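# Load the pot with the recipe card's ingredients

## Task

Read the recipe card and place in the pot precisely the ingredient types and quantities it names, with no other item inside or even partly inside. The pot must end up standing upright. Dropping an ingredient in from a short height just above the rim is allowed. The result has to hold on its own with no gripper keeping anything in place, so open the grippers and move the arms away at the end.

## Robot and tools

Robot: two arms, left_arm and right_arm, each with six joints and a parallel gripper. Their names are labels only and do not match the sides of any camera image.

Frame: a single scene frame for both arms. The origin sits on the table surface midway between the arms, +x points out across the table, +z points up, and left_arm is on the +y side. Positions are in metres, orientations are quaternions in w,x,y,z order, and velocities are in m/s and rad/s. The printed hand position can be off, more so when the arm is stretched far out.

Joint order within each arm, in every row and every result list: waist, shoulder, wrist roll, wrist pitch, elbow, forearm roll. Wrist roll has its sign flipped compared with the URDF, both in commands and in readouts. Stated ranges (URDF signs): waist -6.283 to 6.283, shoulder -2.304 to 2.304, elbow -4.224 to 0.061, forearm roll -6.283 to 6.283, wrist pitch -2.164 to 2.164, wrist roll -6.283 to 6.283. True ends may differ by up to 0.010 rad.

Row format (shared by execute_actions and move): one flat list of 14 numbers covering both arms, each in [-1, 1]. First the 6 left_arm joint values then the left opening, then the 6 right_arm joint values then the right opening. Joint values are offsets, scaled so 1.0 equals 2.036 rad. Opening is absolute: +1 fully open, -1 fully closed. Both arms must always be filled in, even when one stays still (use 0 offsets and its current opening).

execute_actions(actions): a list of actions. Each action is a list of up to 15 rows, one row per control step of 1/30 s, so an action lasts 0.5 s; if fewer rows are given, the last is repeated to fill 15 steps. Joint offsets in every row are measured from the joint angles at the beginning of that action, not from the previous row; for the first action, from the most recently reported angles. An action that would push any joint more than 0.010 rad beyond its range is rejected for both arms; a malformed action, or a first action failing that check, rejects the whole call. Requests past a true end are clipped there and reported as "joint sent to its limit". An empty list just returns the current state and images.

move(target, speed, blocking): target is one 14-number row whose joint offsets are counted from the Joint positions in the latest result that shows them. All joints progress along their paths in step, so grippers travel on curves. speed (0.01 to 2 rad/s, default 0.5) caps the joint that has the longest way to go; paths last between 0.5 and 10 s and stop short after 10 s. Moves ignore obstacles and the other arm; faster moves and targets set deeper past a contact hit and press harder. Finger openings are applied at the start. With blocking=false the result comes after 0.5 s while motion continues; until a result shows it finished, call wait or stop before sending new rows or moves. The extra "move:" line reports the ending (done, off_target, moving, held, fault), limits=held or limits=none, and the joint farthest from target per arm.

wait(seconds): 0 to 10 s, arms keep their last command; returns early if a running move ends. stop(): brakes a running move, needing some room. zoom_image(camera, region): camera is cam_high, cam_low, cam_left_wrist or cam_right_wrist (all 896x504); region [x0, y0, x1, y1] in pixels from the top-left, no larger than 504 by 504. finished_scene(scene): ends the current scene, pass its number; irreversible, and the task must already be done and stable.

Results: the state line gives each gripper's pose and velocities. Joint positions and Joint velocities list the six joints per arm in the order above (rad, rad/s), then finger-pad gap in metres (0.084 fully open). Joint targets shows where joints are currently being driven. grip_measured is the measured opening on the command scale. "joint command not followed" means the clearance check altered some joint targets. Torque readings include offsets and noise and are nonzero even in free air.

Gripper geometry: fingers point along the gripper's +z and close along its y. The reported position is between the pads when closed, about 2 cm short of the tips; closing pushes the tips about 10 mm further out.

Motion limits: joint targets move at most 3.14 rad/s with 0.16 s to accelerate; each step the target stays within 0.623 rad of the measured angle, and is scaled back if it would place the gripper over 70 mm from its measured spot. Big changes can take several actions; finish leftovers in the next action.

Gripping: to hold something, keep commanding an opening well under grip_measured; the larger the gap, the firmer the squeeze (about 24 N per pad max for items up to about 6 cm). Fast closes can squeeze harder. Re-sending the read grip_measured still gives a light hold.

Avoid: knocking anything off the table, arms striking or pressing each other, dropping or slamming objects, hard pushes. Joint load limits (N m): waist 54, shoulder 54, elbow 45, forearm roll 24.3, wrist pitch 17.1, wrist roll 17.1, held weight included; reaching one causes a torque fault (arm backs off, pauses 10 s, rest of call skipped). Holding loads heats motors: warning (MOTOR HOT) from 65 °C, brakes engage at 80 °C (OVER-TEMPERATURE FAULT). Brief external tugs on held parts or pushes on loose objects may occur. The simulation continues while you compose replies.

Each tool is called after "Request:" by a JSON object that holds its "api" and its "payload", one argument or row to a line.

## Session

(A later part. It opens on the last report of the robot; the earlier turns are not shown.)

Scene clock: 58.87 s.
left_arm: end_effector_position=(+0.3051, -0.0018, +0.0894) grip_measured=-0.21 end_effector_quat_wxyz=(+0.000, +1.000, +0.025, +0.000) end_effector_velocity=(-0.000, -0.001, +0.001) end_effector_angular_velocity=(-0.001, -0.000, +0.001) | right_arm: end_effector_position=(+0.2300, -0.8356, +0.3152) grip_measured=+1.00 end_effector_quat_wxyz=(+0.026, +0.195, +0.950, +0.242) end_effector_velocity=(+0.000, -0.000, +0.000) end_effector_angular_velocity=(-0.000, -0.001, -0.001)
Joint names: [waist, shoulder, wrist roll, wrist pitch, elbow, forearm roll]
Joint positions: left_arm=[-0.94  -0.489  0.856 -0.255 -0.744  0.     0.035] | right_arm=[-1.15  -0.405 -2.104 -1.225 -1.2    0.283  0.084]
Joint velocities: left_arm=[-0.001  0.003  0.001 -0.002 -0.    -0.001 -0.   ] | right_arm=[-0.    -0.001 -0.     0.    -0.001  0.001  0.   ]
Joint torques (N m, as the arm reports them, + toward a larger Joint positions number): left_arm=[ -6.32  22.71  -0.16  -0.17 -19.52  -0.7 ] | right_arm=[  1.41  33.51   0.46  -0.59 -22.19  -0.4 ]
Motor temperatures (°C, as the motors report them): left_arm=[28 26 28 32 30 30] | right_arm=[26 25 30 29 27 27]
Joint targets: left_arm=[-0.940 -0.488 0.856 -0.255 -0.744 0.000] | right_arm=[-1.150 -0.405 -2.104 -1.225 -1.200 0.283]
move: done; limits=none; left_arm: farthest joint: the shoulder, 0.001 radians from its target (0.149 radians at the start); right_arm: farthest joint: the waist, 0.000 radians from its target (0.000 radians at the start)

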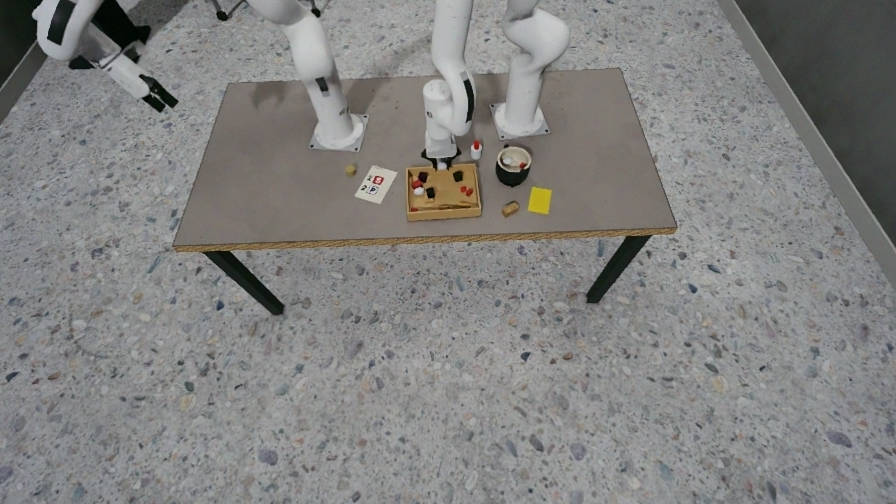

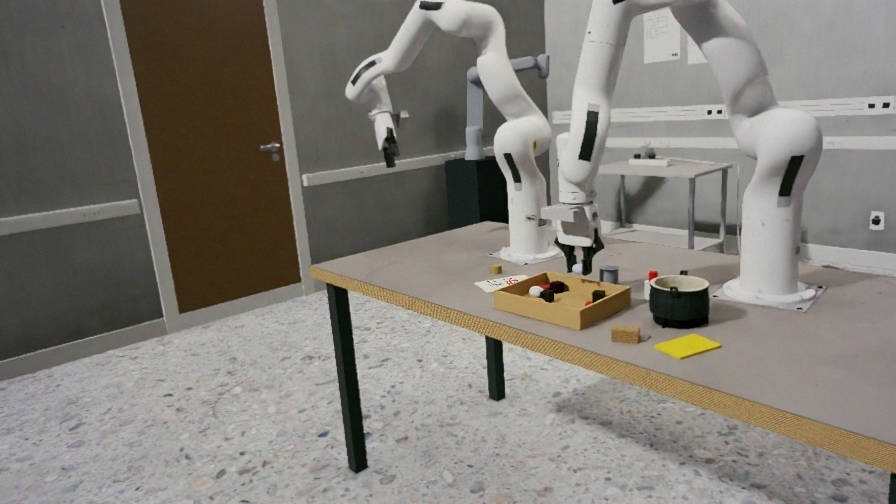

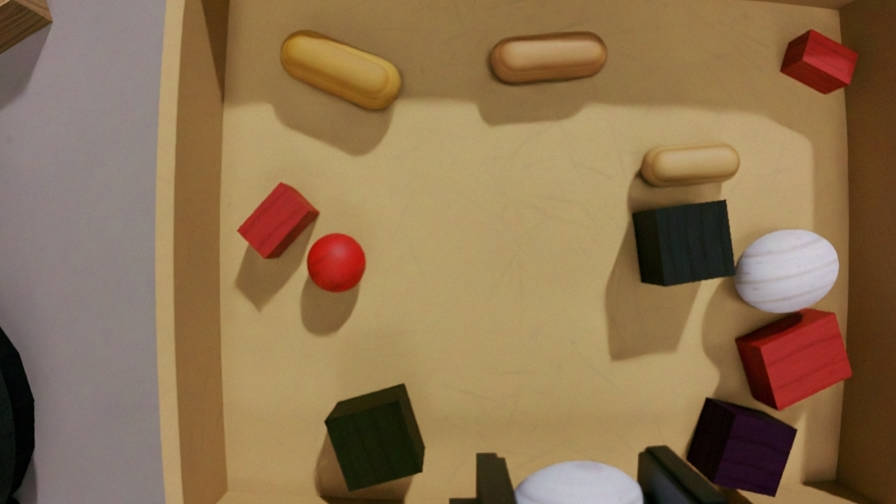

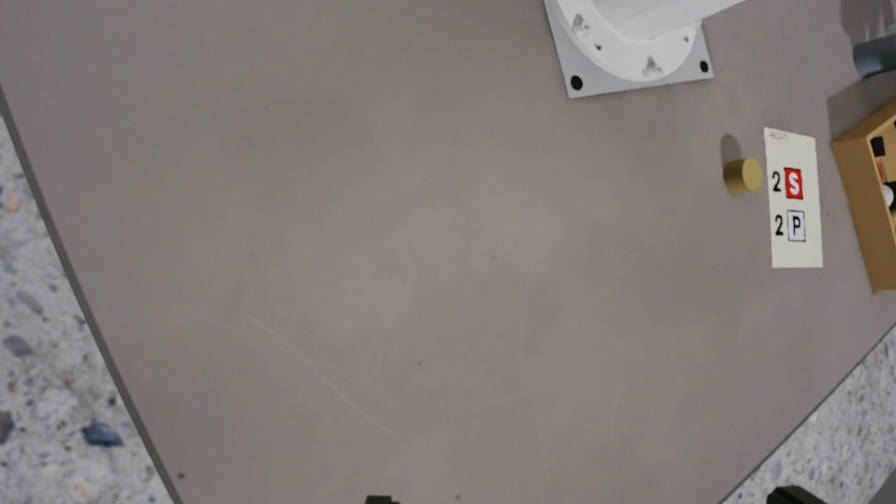

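Request:
{"api": "move", "payload": {
  "target": [0.2921,0.21,-0.1075,-0.028,0.1825,0,-0.5,0,0,0,0,0,0,1],
  "speed": 0.5
}}

Request:
{"api": "move", "payload": {
  "target": [0,-0.083,0,0.084,0.001,0,-0.5,0,0,0,0,0,0,1],
  "speed": 0.3
}}

Request:
{"api": "execute_actions", "payload": {
  "actions": [
    [[0,0,0,0,0,0,-0.3,0,0,0,0,0,0,1],[0,0,0,0,0,0,-0.2,0,0,0,0,0,0,1],[0,0,0,0,0,0,-0.1,0,0,0,0,0,0,1],[0,0,0,0,0,0,0,0,0,0,0,0,0,1]]
  ]
}}

Request:
{"api": "move", "payload": {
  "target": [0,0.2,0,-0.22,-0.02,0,0,0,0,0,0,0,0,1],
  "speed": 0.5
}}

Scene clock: 61.53 s.
left_arm: end_effector_position=(+0.2935, +0.2502, +0.1491) grip_measured=-0.21 end_effector_quat_wxyz=(-0.000, +0.977, +0.212, -0.000) end_effector_velocity=(-0.000, +0.001, +0.000) end_effector_angular_velocity=(+0.001, -0.000, +0.001) | right_arm: end_effector_position=(+0.2300, -0.8356, +0.3152) grip_measured=+1.00 end_effector_quat_wxyz=(+0.026, +0.195, +0.950, +0.242) end_effector_velocity=(-0.000, +0.001, -0.001) end_effector_angular_velocity=(+0.001, +0.001, +0.000)
Joint names: [waist, shoulder, wrist roll, wrist pitch, elbow, forearm roll]
Joint positions: left_arm=[-0.346 -0.062  0.638 -0.312 -0.372  0.     0.035] | right_arm=[-1.15  -0.405 -2.104 -1.225 -1.2    0.283  0.084]
Joint velocities: left_arm=[ 0.004  0.002 -0.    -0.     0.002  0.003  0.   ] | right_arm=[-0.     0.    -0.     0.     0.002 -0.001  0.   ]
Joint torques (N m, as the arm reports them, + toward a larger Joint positions number): left_arm=[ -5.2   10.69   0.18   0.   -20.35  -0.68] | right_arm=[  1.36  33.29   0.45  -0.53 -22.45  -0.39]
Motor temperatures (°C, as the motors report them): left_arm=[28 26 28 32 30 30] | right_arm=[26 25 30 29 27 27]
Joint targets: left_arm=[-0.345 -0.061 0.638 -0.312 -0.372 0.000] | right_arm=[-1.150 -0.405 -2.104 -1.225 -1.200 0.283]
move: done; limits=none; left_arm: farthest joint: the wrist roll, 0.001 radians from its target (0.219 radians at the start); right_arm: farthest joint: the waist, 0.000 radians from its target (0.000 radians at the start)

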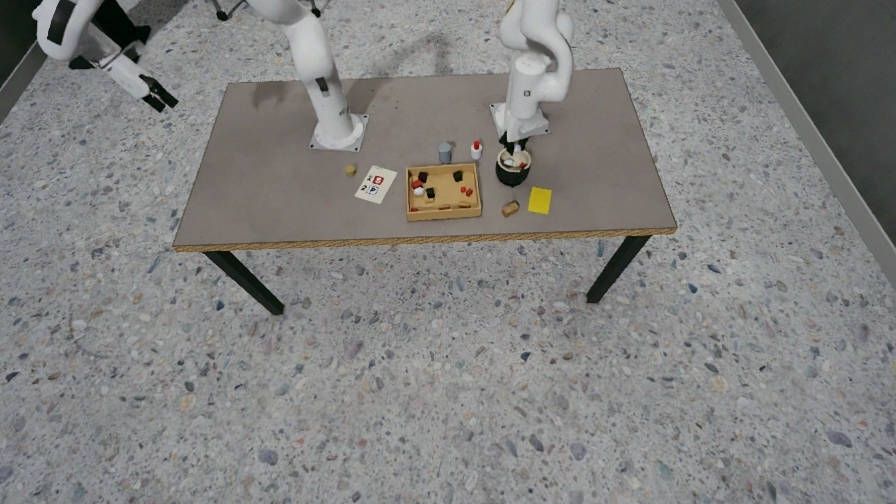

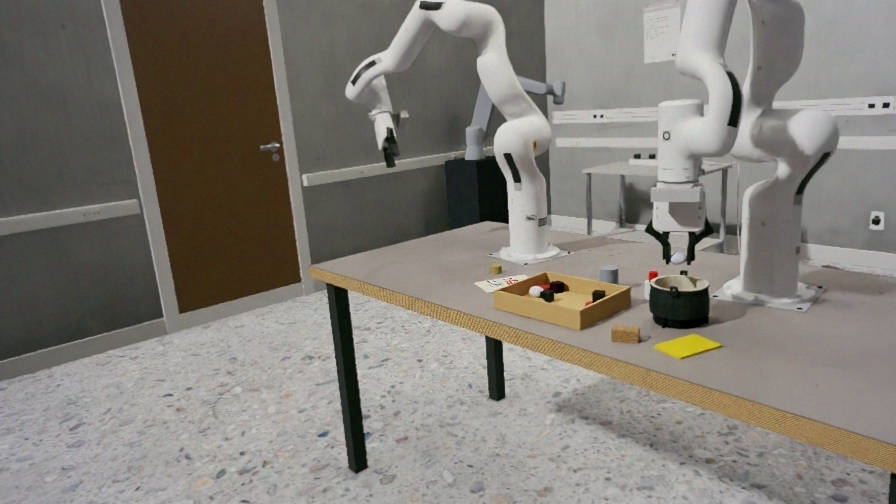

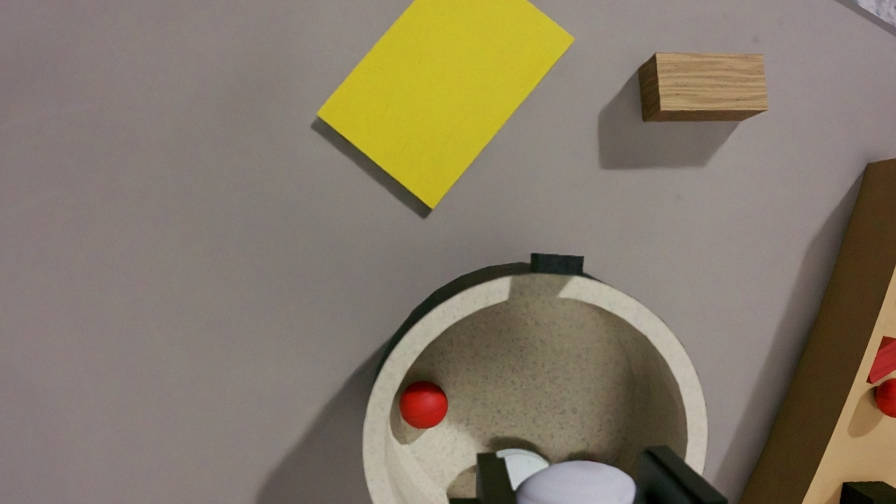

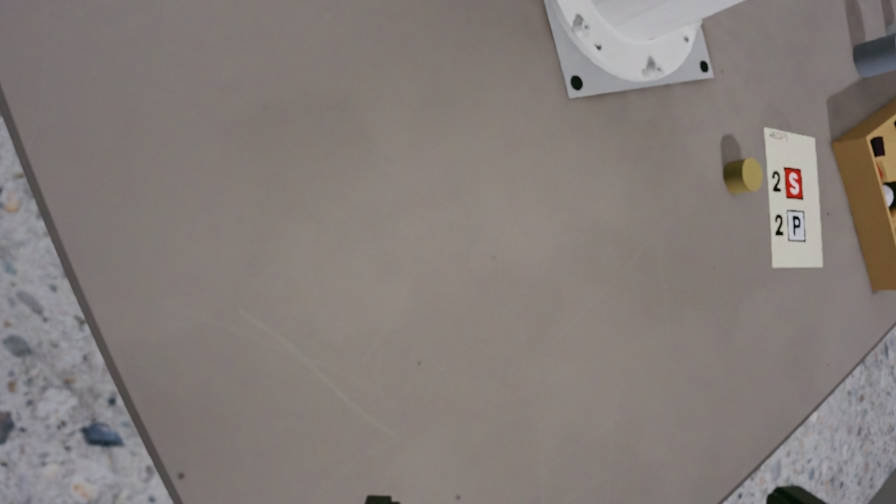

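Scene clock: 62.63 s.
left_arm: end_effector_position=(+0.2935, +0.2502, +0.0984) grip_measured=-0.21 end_effector_quat_wxyz=(-0.000, +0.977, +0.212, -0.000) end_effector_velocity=(-0.000, -0.000, -0.001) end_effector_angular_velocity=(+0.000, +0.001, -0.001) | right_arm: end_effector_position=(+0.2300, -0.8356, +0.3152) grip_measured=+1.00 end_effector_quat_wxyz=(+0.026, +0.195, +0.950, +0.242) end_effector_velocity=(-0.000, -0.000, -0.000) end_effector_angular_velocity=(+0.001, +0.001, +0.001)
Joint names: [waist, shoulder, wrist roll, wrist pitch, elbow, forearm roll]
Joint positions: left_arm=[-0.346 -0.23   0.638 -0.141 -0.37   0.     0.035] | right_arm=[-1.15  -0.405 -2.104 -1.225 -1.2    0.283  0.084]
Joint velocities: left_arm=[-0.001 -0.002 -0.     0.001  0.     0.     0.   ] | right_arm=[-0.    -0.001 -0.    -0.    -0.    -0.001 -0.   ]
Joint torques (N m, as the arm reports them, + toward a larger Joint positions number): left_arm=[ -7.69  15.42  -0.36   0.1  -16.14  -1.81] | right_arm=[  0.71  33.32   0.38  -0.65 -22.43  -0.46]
Motor temperatures (°C, as the motors report them): left_arm=[28 26 28 32 30 30] | right_arm=[26 25 30 29 27 27]
Joint targets: left_arm=[-0.346 -0.231 0.638 -0.141 -0.370 0.000] | right_arm=[-1.150 -0.405 -2.104 -1.225 -1.200 0.283]
move: done; limits=none; left_arm: farthest joint: the shoulder, 0.001 radians from its target (0.169 radians at the start); right_arm: farthest joint: the waist, 0.000 radians from its target (0.000 radians at the start)

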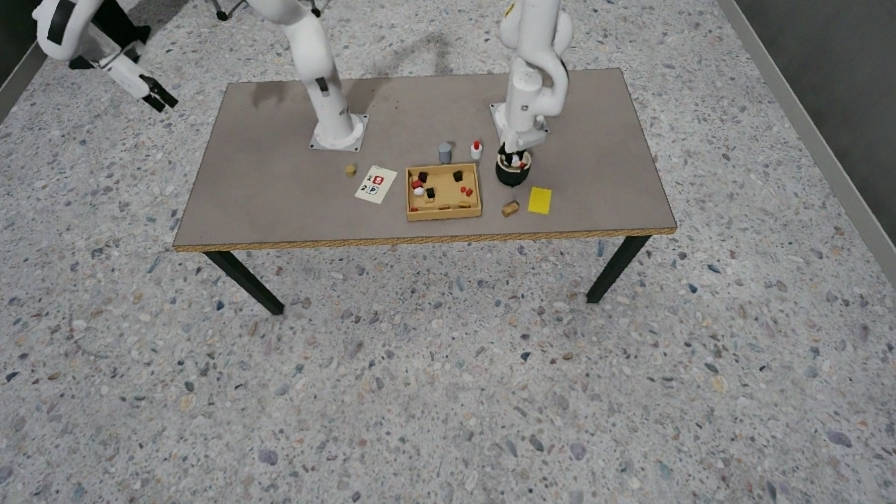

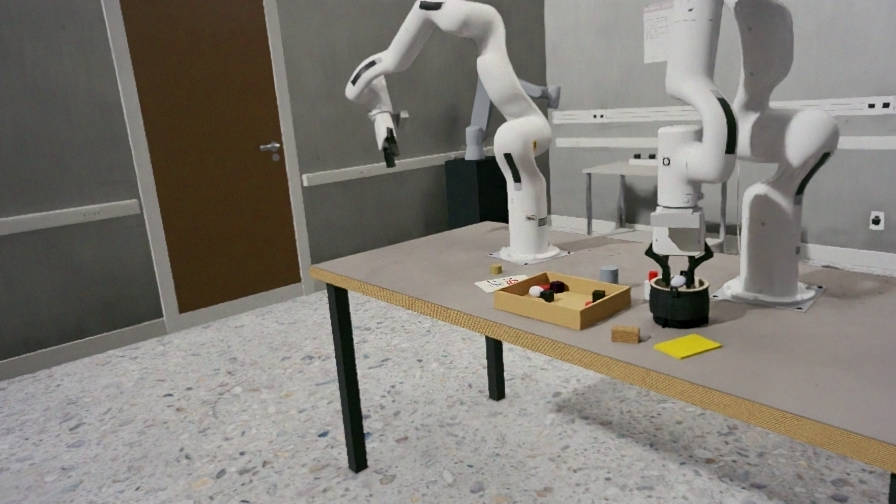

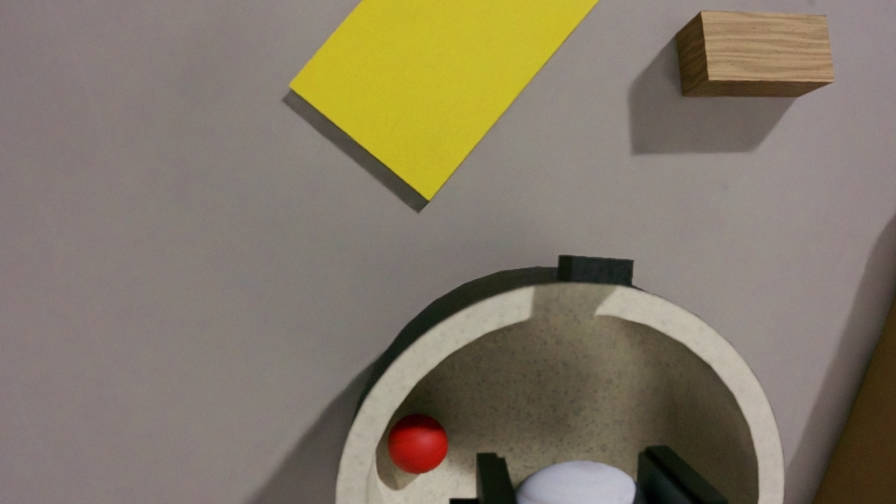

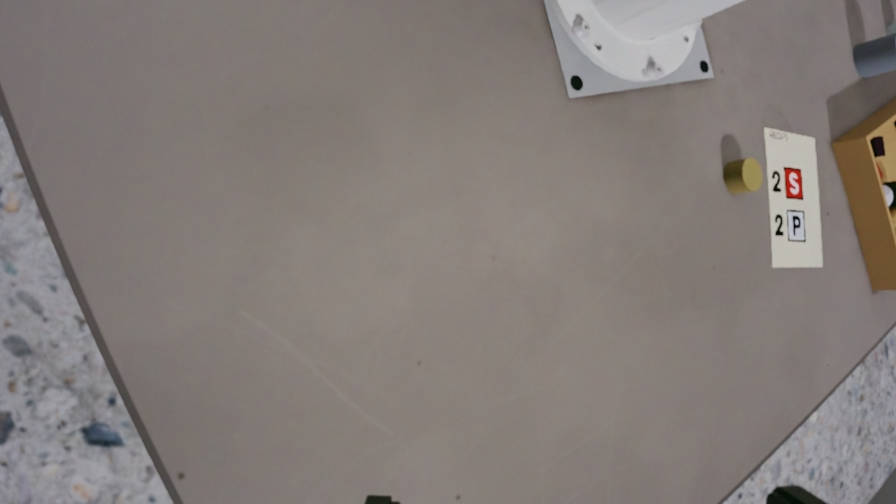

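Scene clock: 63.13 s.
left_arm: end_effector_position=(+0.2935, +0.2502, +0.0984) grip_measured=-0.01 end_effector_quat_wxyz=(-0.000, +0.977, +0.212, -0.000) end_effector_velocity=(-0.000, -0.000, -0.000) end_effector_angular_velocity=(-0.000, -0.000, -0.001) | right_arm: end_effector_position=(+0.2300, -0.8356, +0.3152) grip_measured=+1.00 end_effector_quat_wxyz=(+0.026, +0.195, +0.950, +0.242) end_effector_velocity=(-0.000, +0.000, -0.001) end_effector_angular_velocity=(+0.002, +0.001, +0.000)
Joint names: [waist, shoulder, wrist roll, wrist pitch, elbow, forearm roll]
Joint positions: left_arm=[-0.346 -0.23   0.638 -0.141 -0.37   0.     0.044] | right_arm=[-1.15  -0.405 -2.104 -1.225 -1.2    0.283  0.084]
Joint velocities: left_arm=[-0.001 -0.    -0.     0.     0.    -0.     0.   ] | right_arm=[-0.    -0.001 -0.    -0.     0.001 -0.001  0.   ]
Joint torques (N m, as the arm reports them, + toward a larger Joint positions number): left_arm=[ -7.87  15.38  -0.43  -0.03 -17.3   -1.58] | right_arm=[  0.97  33.04   0.37  -0.56 -22.24  -0.52]
Motor temperatures (°C, as the motors report them): left_arm=[28 26 28 32 30 30] | right_arm=[26 25 30 29 27 27]
Joint targets: left_arm=[-0.346 -0.230 0.638 -0.141 -0.370 0.000] | right_arm=[-1.150 -0.405 -2.104 -1.225 -1.200 0.283]

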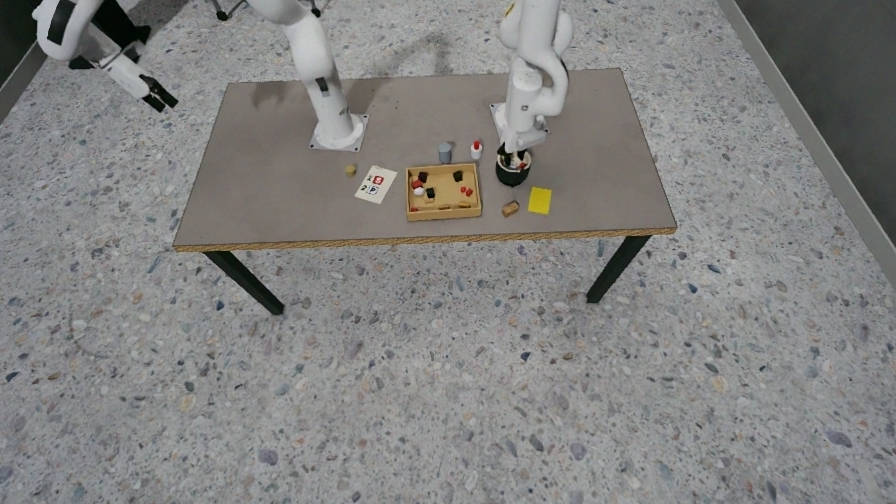

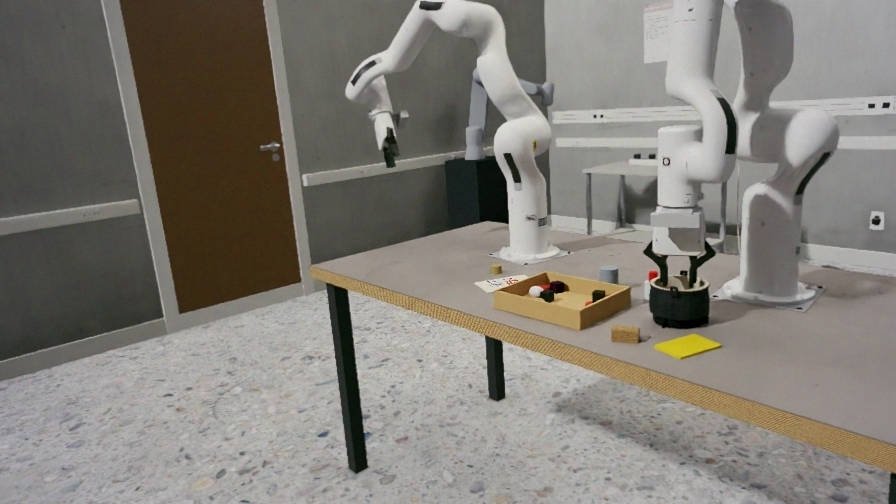

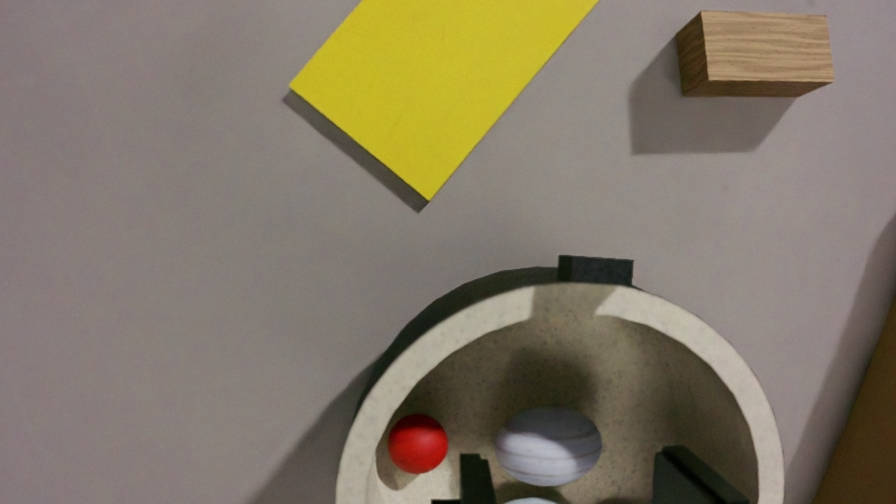

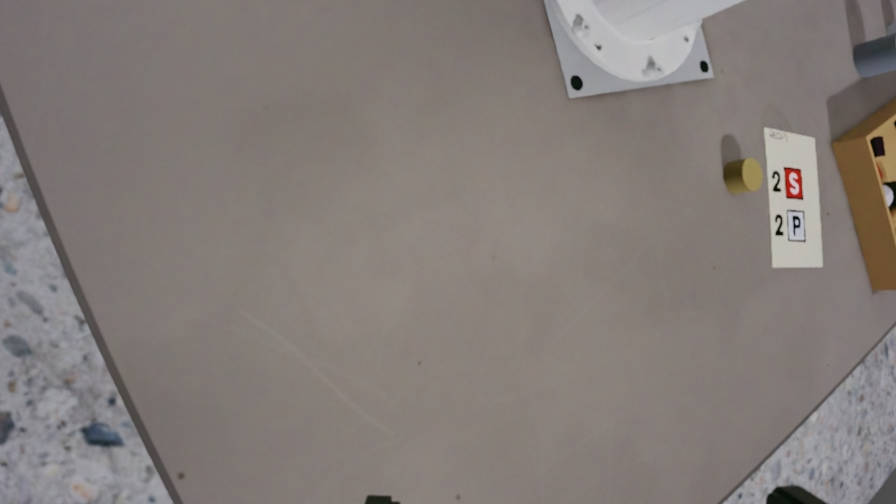

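Scene clock: 64.63 s.
left_arm: end_effector_position=(+0.2890, +0.2512, +0.2321) grip_measured=-0.01 end_effector_quat_wxyz=(-0.000, +0.977, +0.212, -0.000) end_effector_velocity=(+0.000, +0.000, +0.001) end_effector_angular_velocity=(-0.000, -0.002, +0.002) | right_arm: end_effector_position=(+0.2300, -0.8356, +0.3152) grip_measured=+1.00 end_effector_quat_wxyz=(+0.026, +0.195, +0.950, +0.242) end_effector_velocity=(-0.000, +0.000, -0.001) end_effector_angular_velocity=(+0.001, +0.001, +0.000)
Joint names: [waist, shoulder, wrist roll, wrist pitch, elbow, forearm roll]
Joint positions: left_arm=[-0.346  0.177  0.638 -0.589 -0.411  0.     0.044] | right_arm=[-1.15  -0.405 -2.104 -1.225 -1.2    0.283  0.084]
Joint velocities: left_arm=[ 0.001  0.002  0.    -0.001 -0.001 -0.    -0.   ] | right_arm=[-0.    -0.001  0.     0.001  0.    -0.     0.   ]
Joint torques (N m, as the arm reports them, + toward a larger Joint positions number): left_arm=[ -4.65   8.5   -0.09  -0.17 -26.77  -1.16] | right_arm=[  0.6   32.94   0.36  -0.54 -22.63  -0.83]
Motor temperatures (°C, as the motors report them): left_arm=[28 26 28 32 30 30] | right_arm=[26 25 30 29 27 27]
Joint targets: left_arm=[-0.346 0.177 0.638 -0.589 -0.411 0.000] | right_arm=[-1.150 -0.405 -2.104 -1.225 -1.200 0.283]
move: done; limits=none; left_arm: farthest joint: the shoulder, 0.001 radians from its target (0.407 radians at the start); right_arm: farthest joint: the waist, 0.000 radians from its target (0.000 radians at the start)

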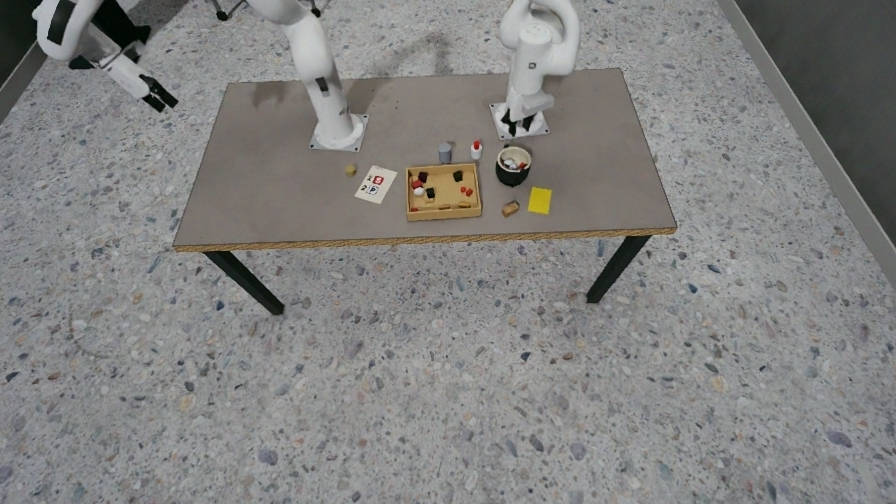

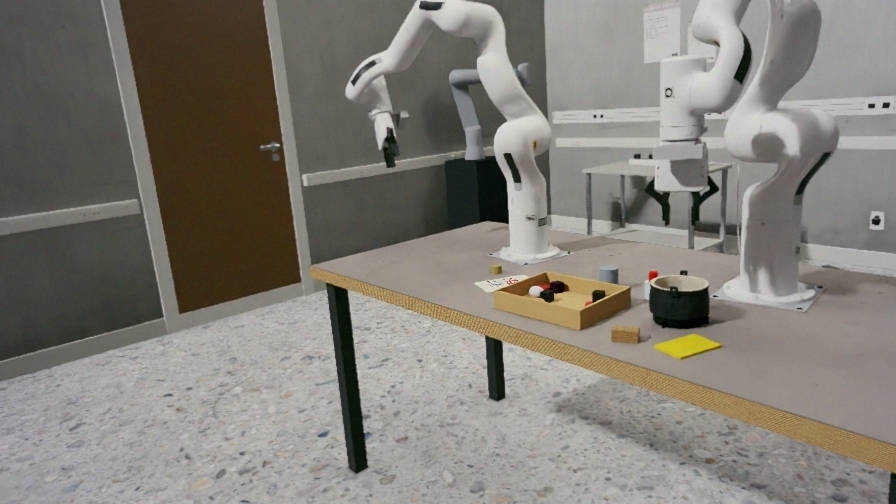

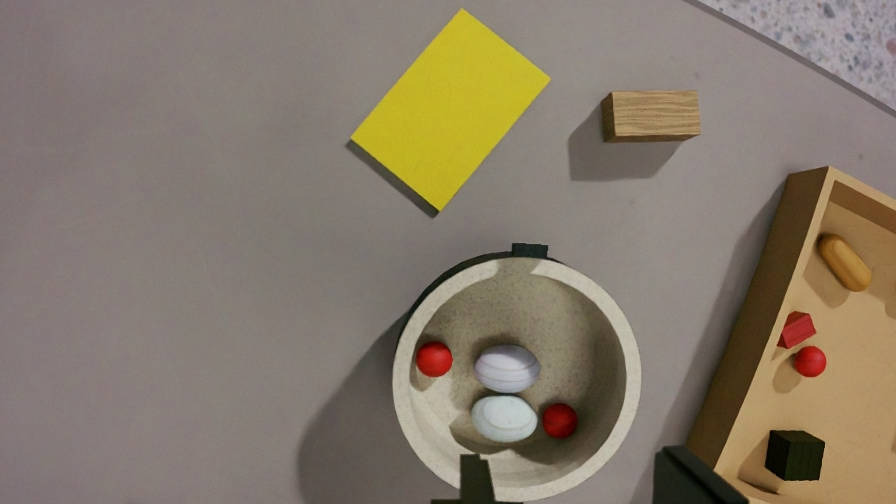

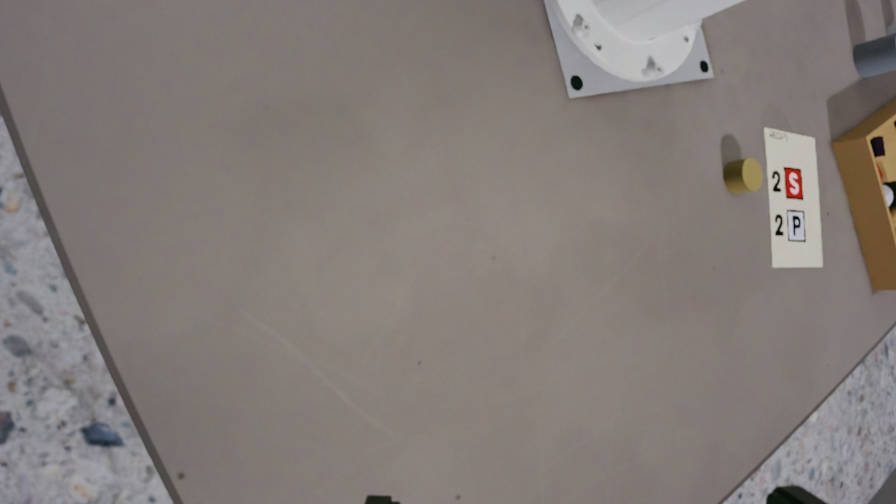

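Request:
{"api": "move", "payload": {
  "target": [0.35,0,0,0,0,0,0,0,0,0,0,0,0,1],
  "speed": 0.8
}}

Request:
{"api": "finished_scene", "payload": {
  "scene": 2
}}

Scene clock: 66.50 s.
left_arm: end_effector_position=(+0.2595, +0.4528, +0.2321) grip_measured=-0.01 end_effector_quat_wxyz=(-0.000, +0.842, +0.539, -0.000) end_effector_velocity=(-0.001, +0.001, -0.000) end_effector_angular_velocity=(+0.001, +0.000, +0.002) | right_arm: end_effector_position=(+0.2300, -0.8356, +0.3152) grip_measured=+1.00 end_effector_quat_wxyz=(+0.026, +0.195, +0.950, +0.242) end_effector_velocity=(-0.000, +0.000, -0.000) end_effector_angular_velocity=(+0.000, +0.000, +0.000)
Joint names: [waist, shoulder, wrist roll, wrist pitch, elbow, forearm roll]
Joint positions: left_arm=[ 0.366  0.177  0.638 -0.589 -0.411  0.     0.044] | right_arm=[-1.15  -0.405 -2.104 -1.225 -1.2    0.283  0.084]
Joint velocities: left_arm=[ 0.003 -0.     0.     0.     0.     0.002  0.   ] | right_arm=[ 0.  0. -0. -0.  0. -0.  0.]
Joint torques (N m, as the arm reports them, + toward a larger Joint positions number): left_arm=[-10.58  11.77   0.01  -0.06 -26.3   -0.51] | right_arm=[  1.22  33.14   0.41  -0.55 -22.25  -0.34]
Motor temperatures (°C, as the motors report them): left_arm=[28 26 28 32 30 30] | right_arm=[26 25 30 29 27 27]
Joint targets: left_arm=[0.367 0.177 0.638 -0.589 -0.411 0.000] | right_arm=[-1.150 -0.405 -2.104 -1.225 -1.200 0.283]
move: done; limits=none; left_arm: farthest joint: the waist, 0.000 radians from its target (0.712 radians at the start); right_arm: farthest joint: the waist, 0.000 radians from its target (0.000 radians at the start)

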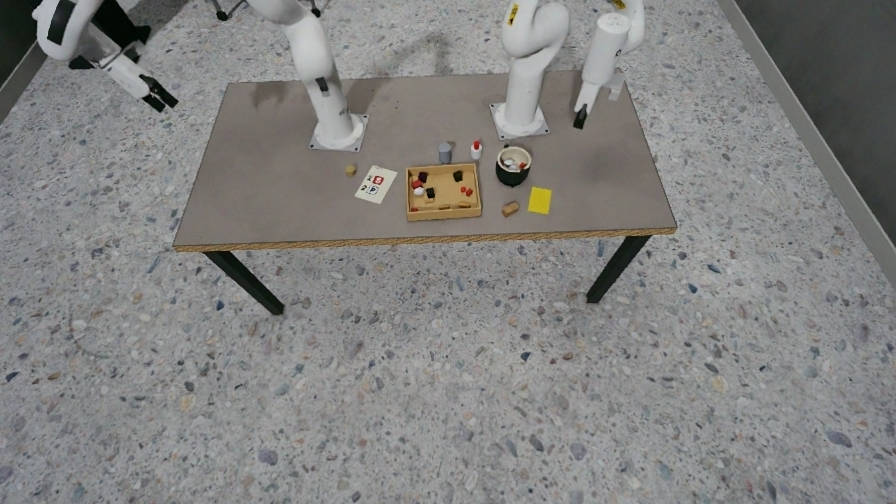

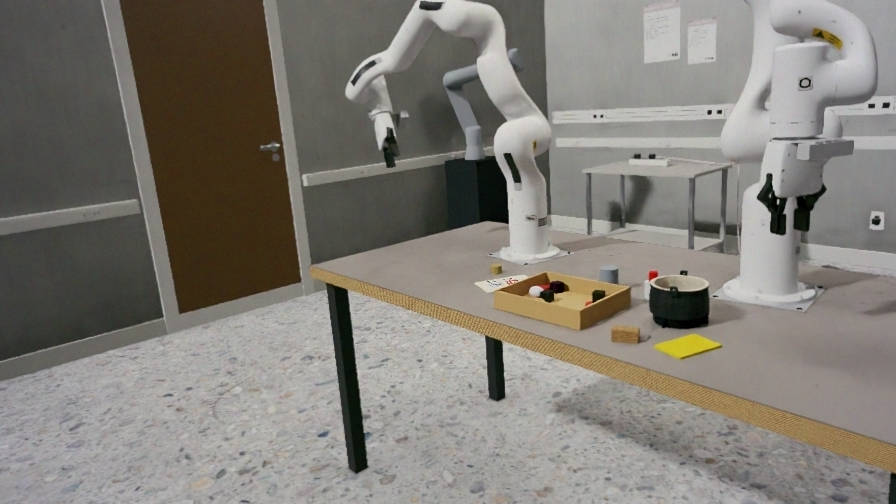

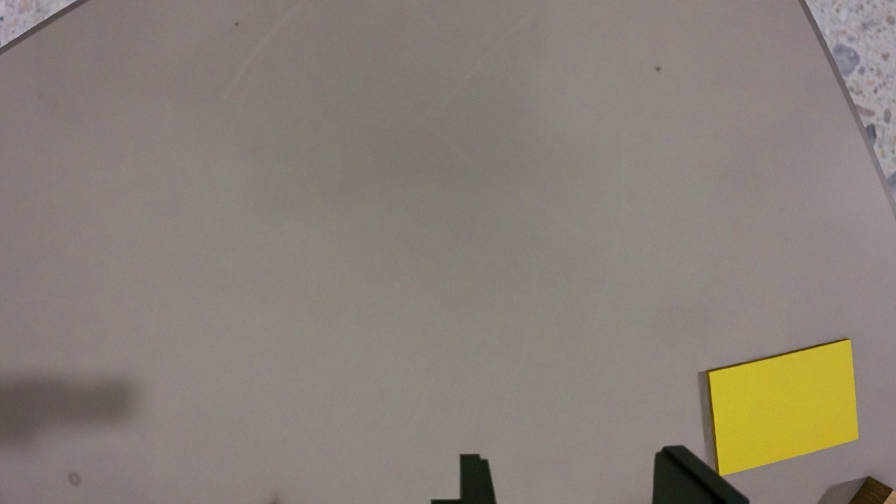

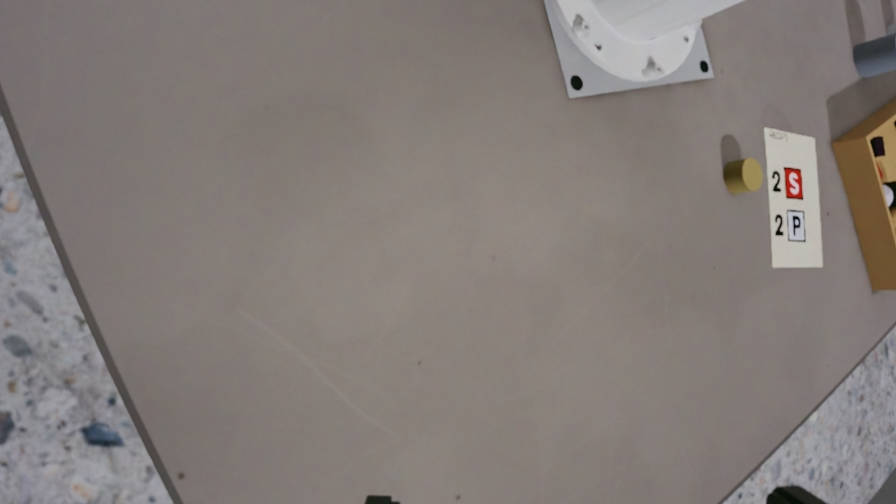

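The scene is finished: the task was done.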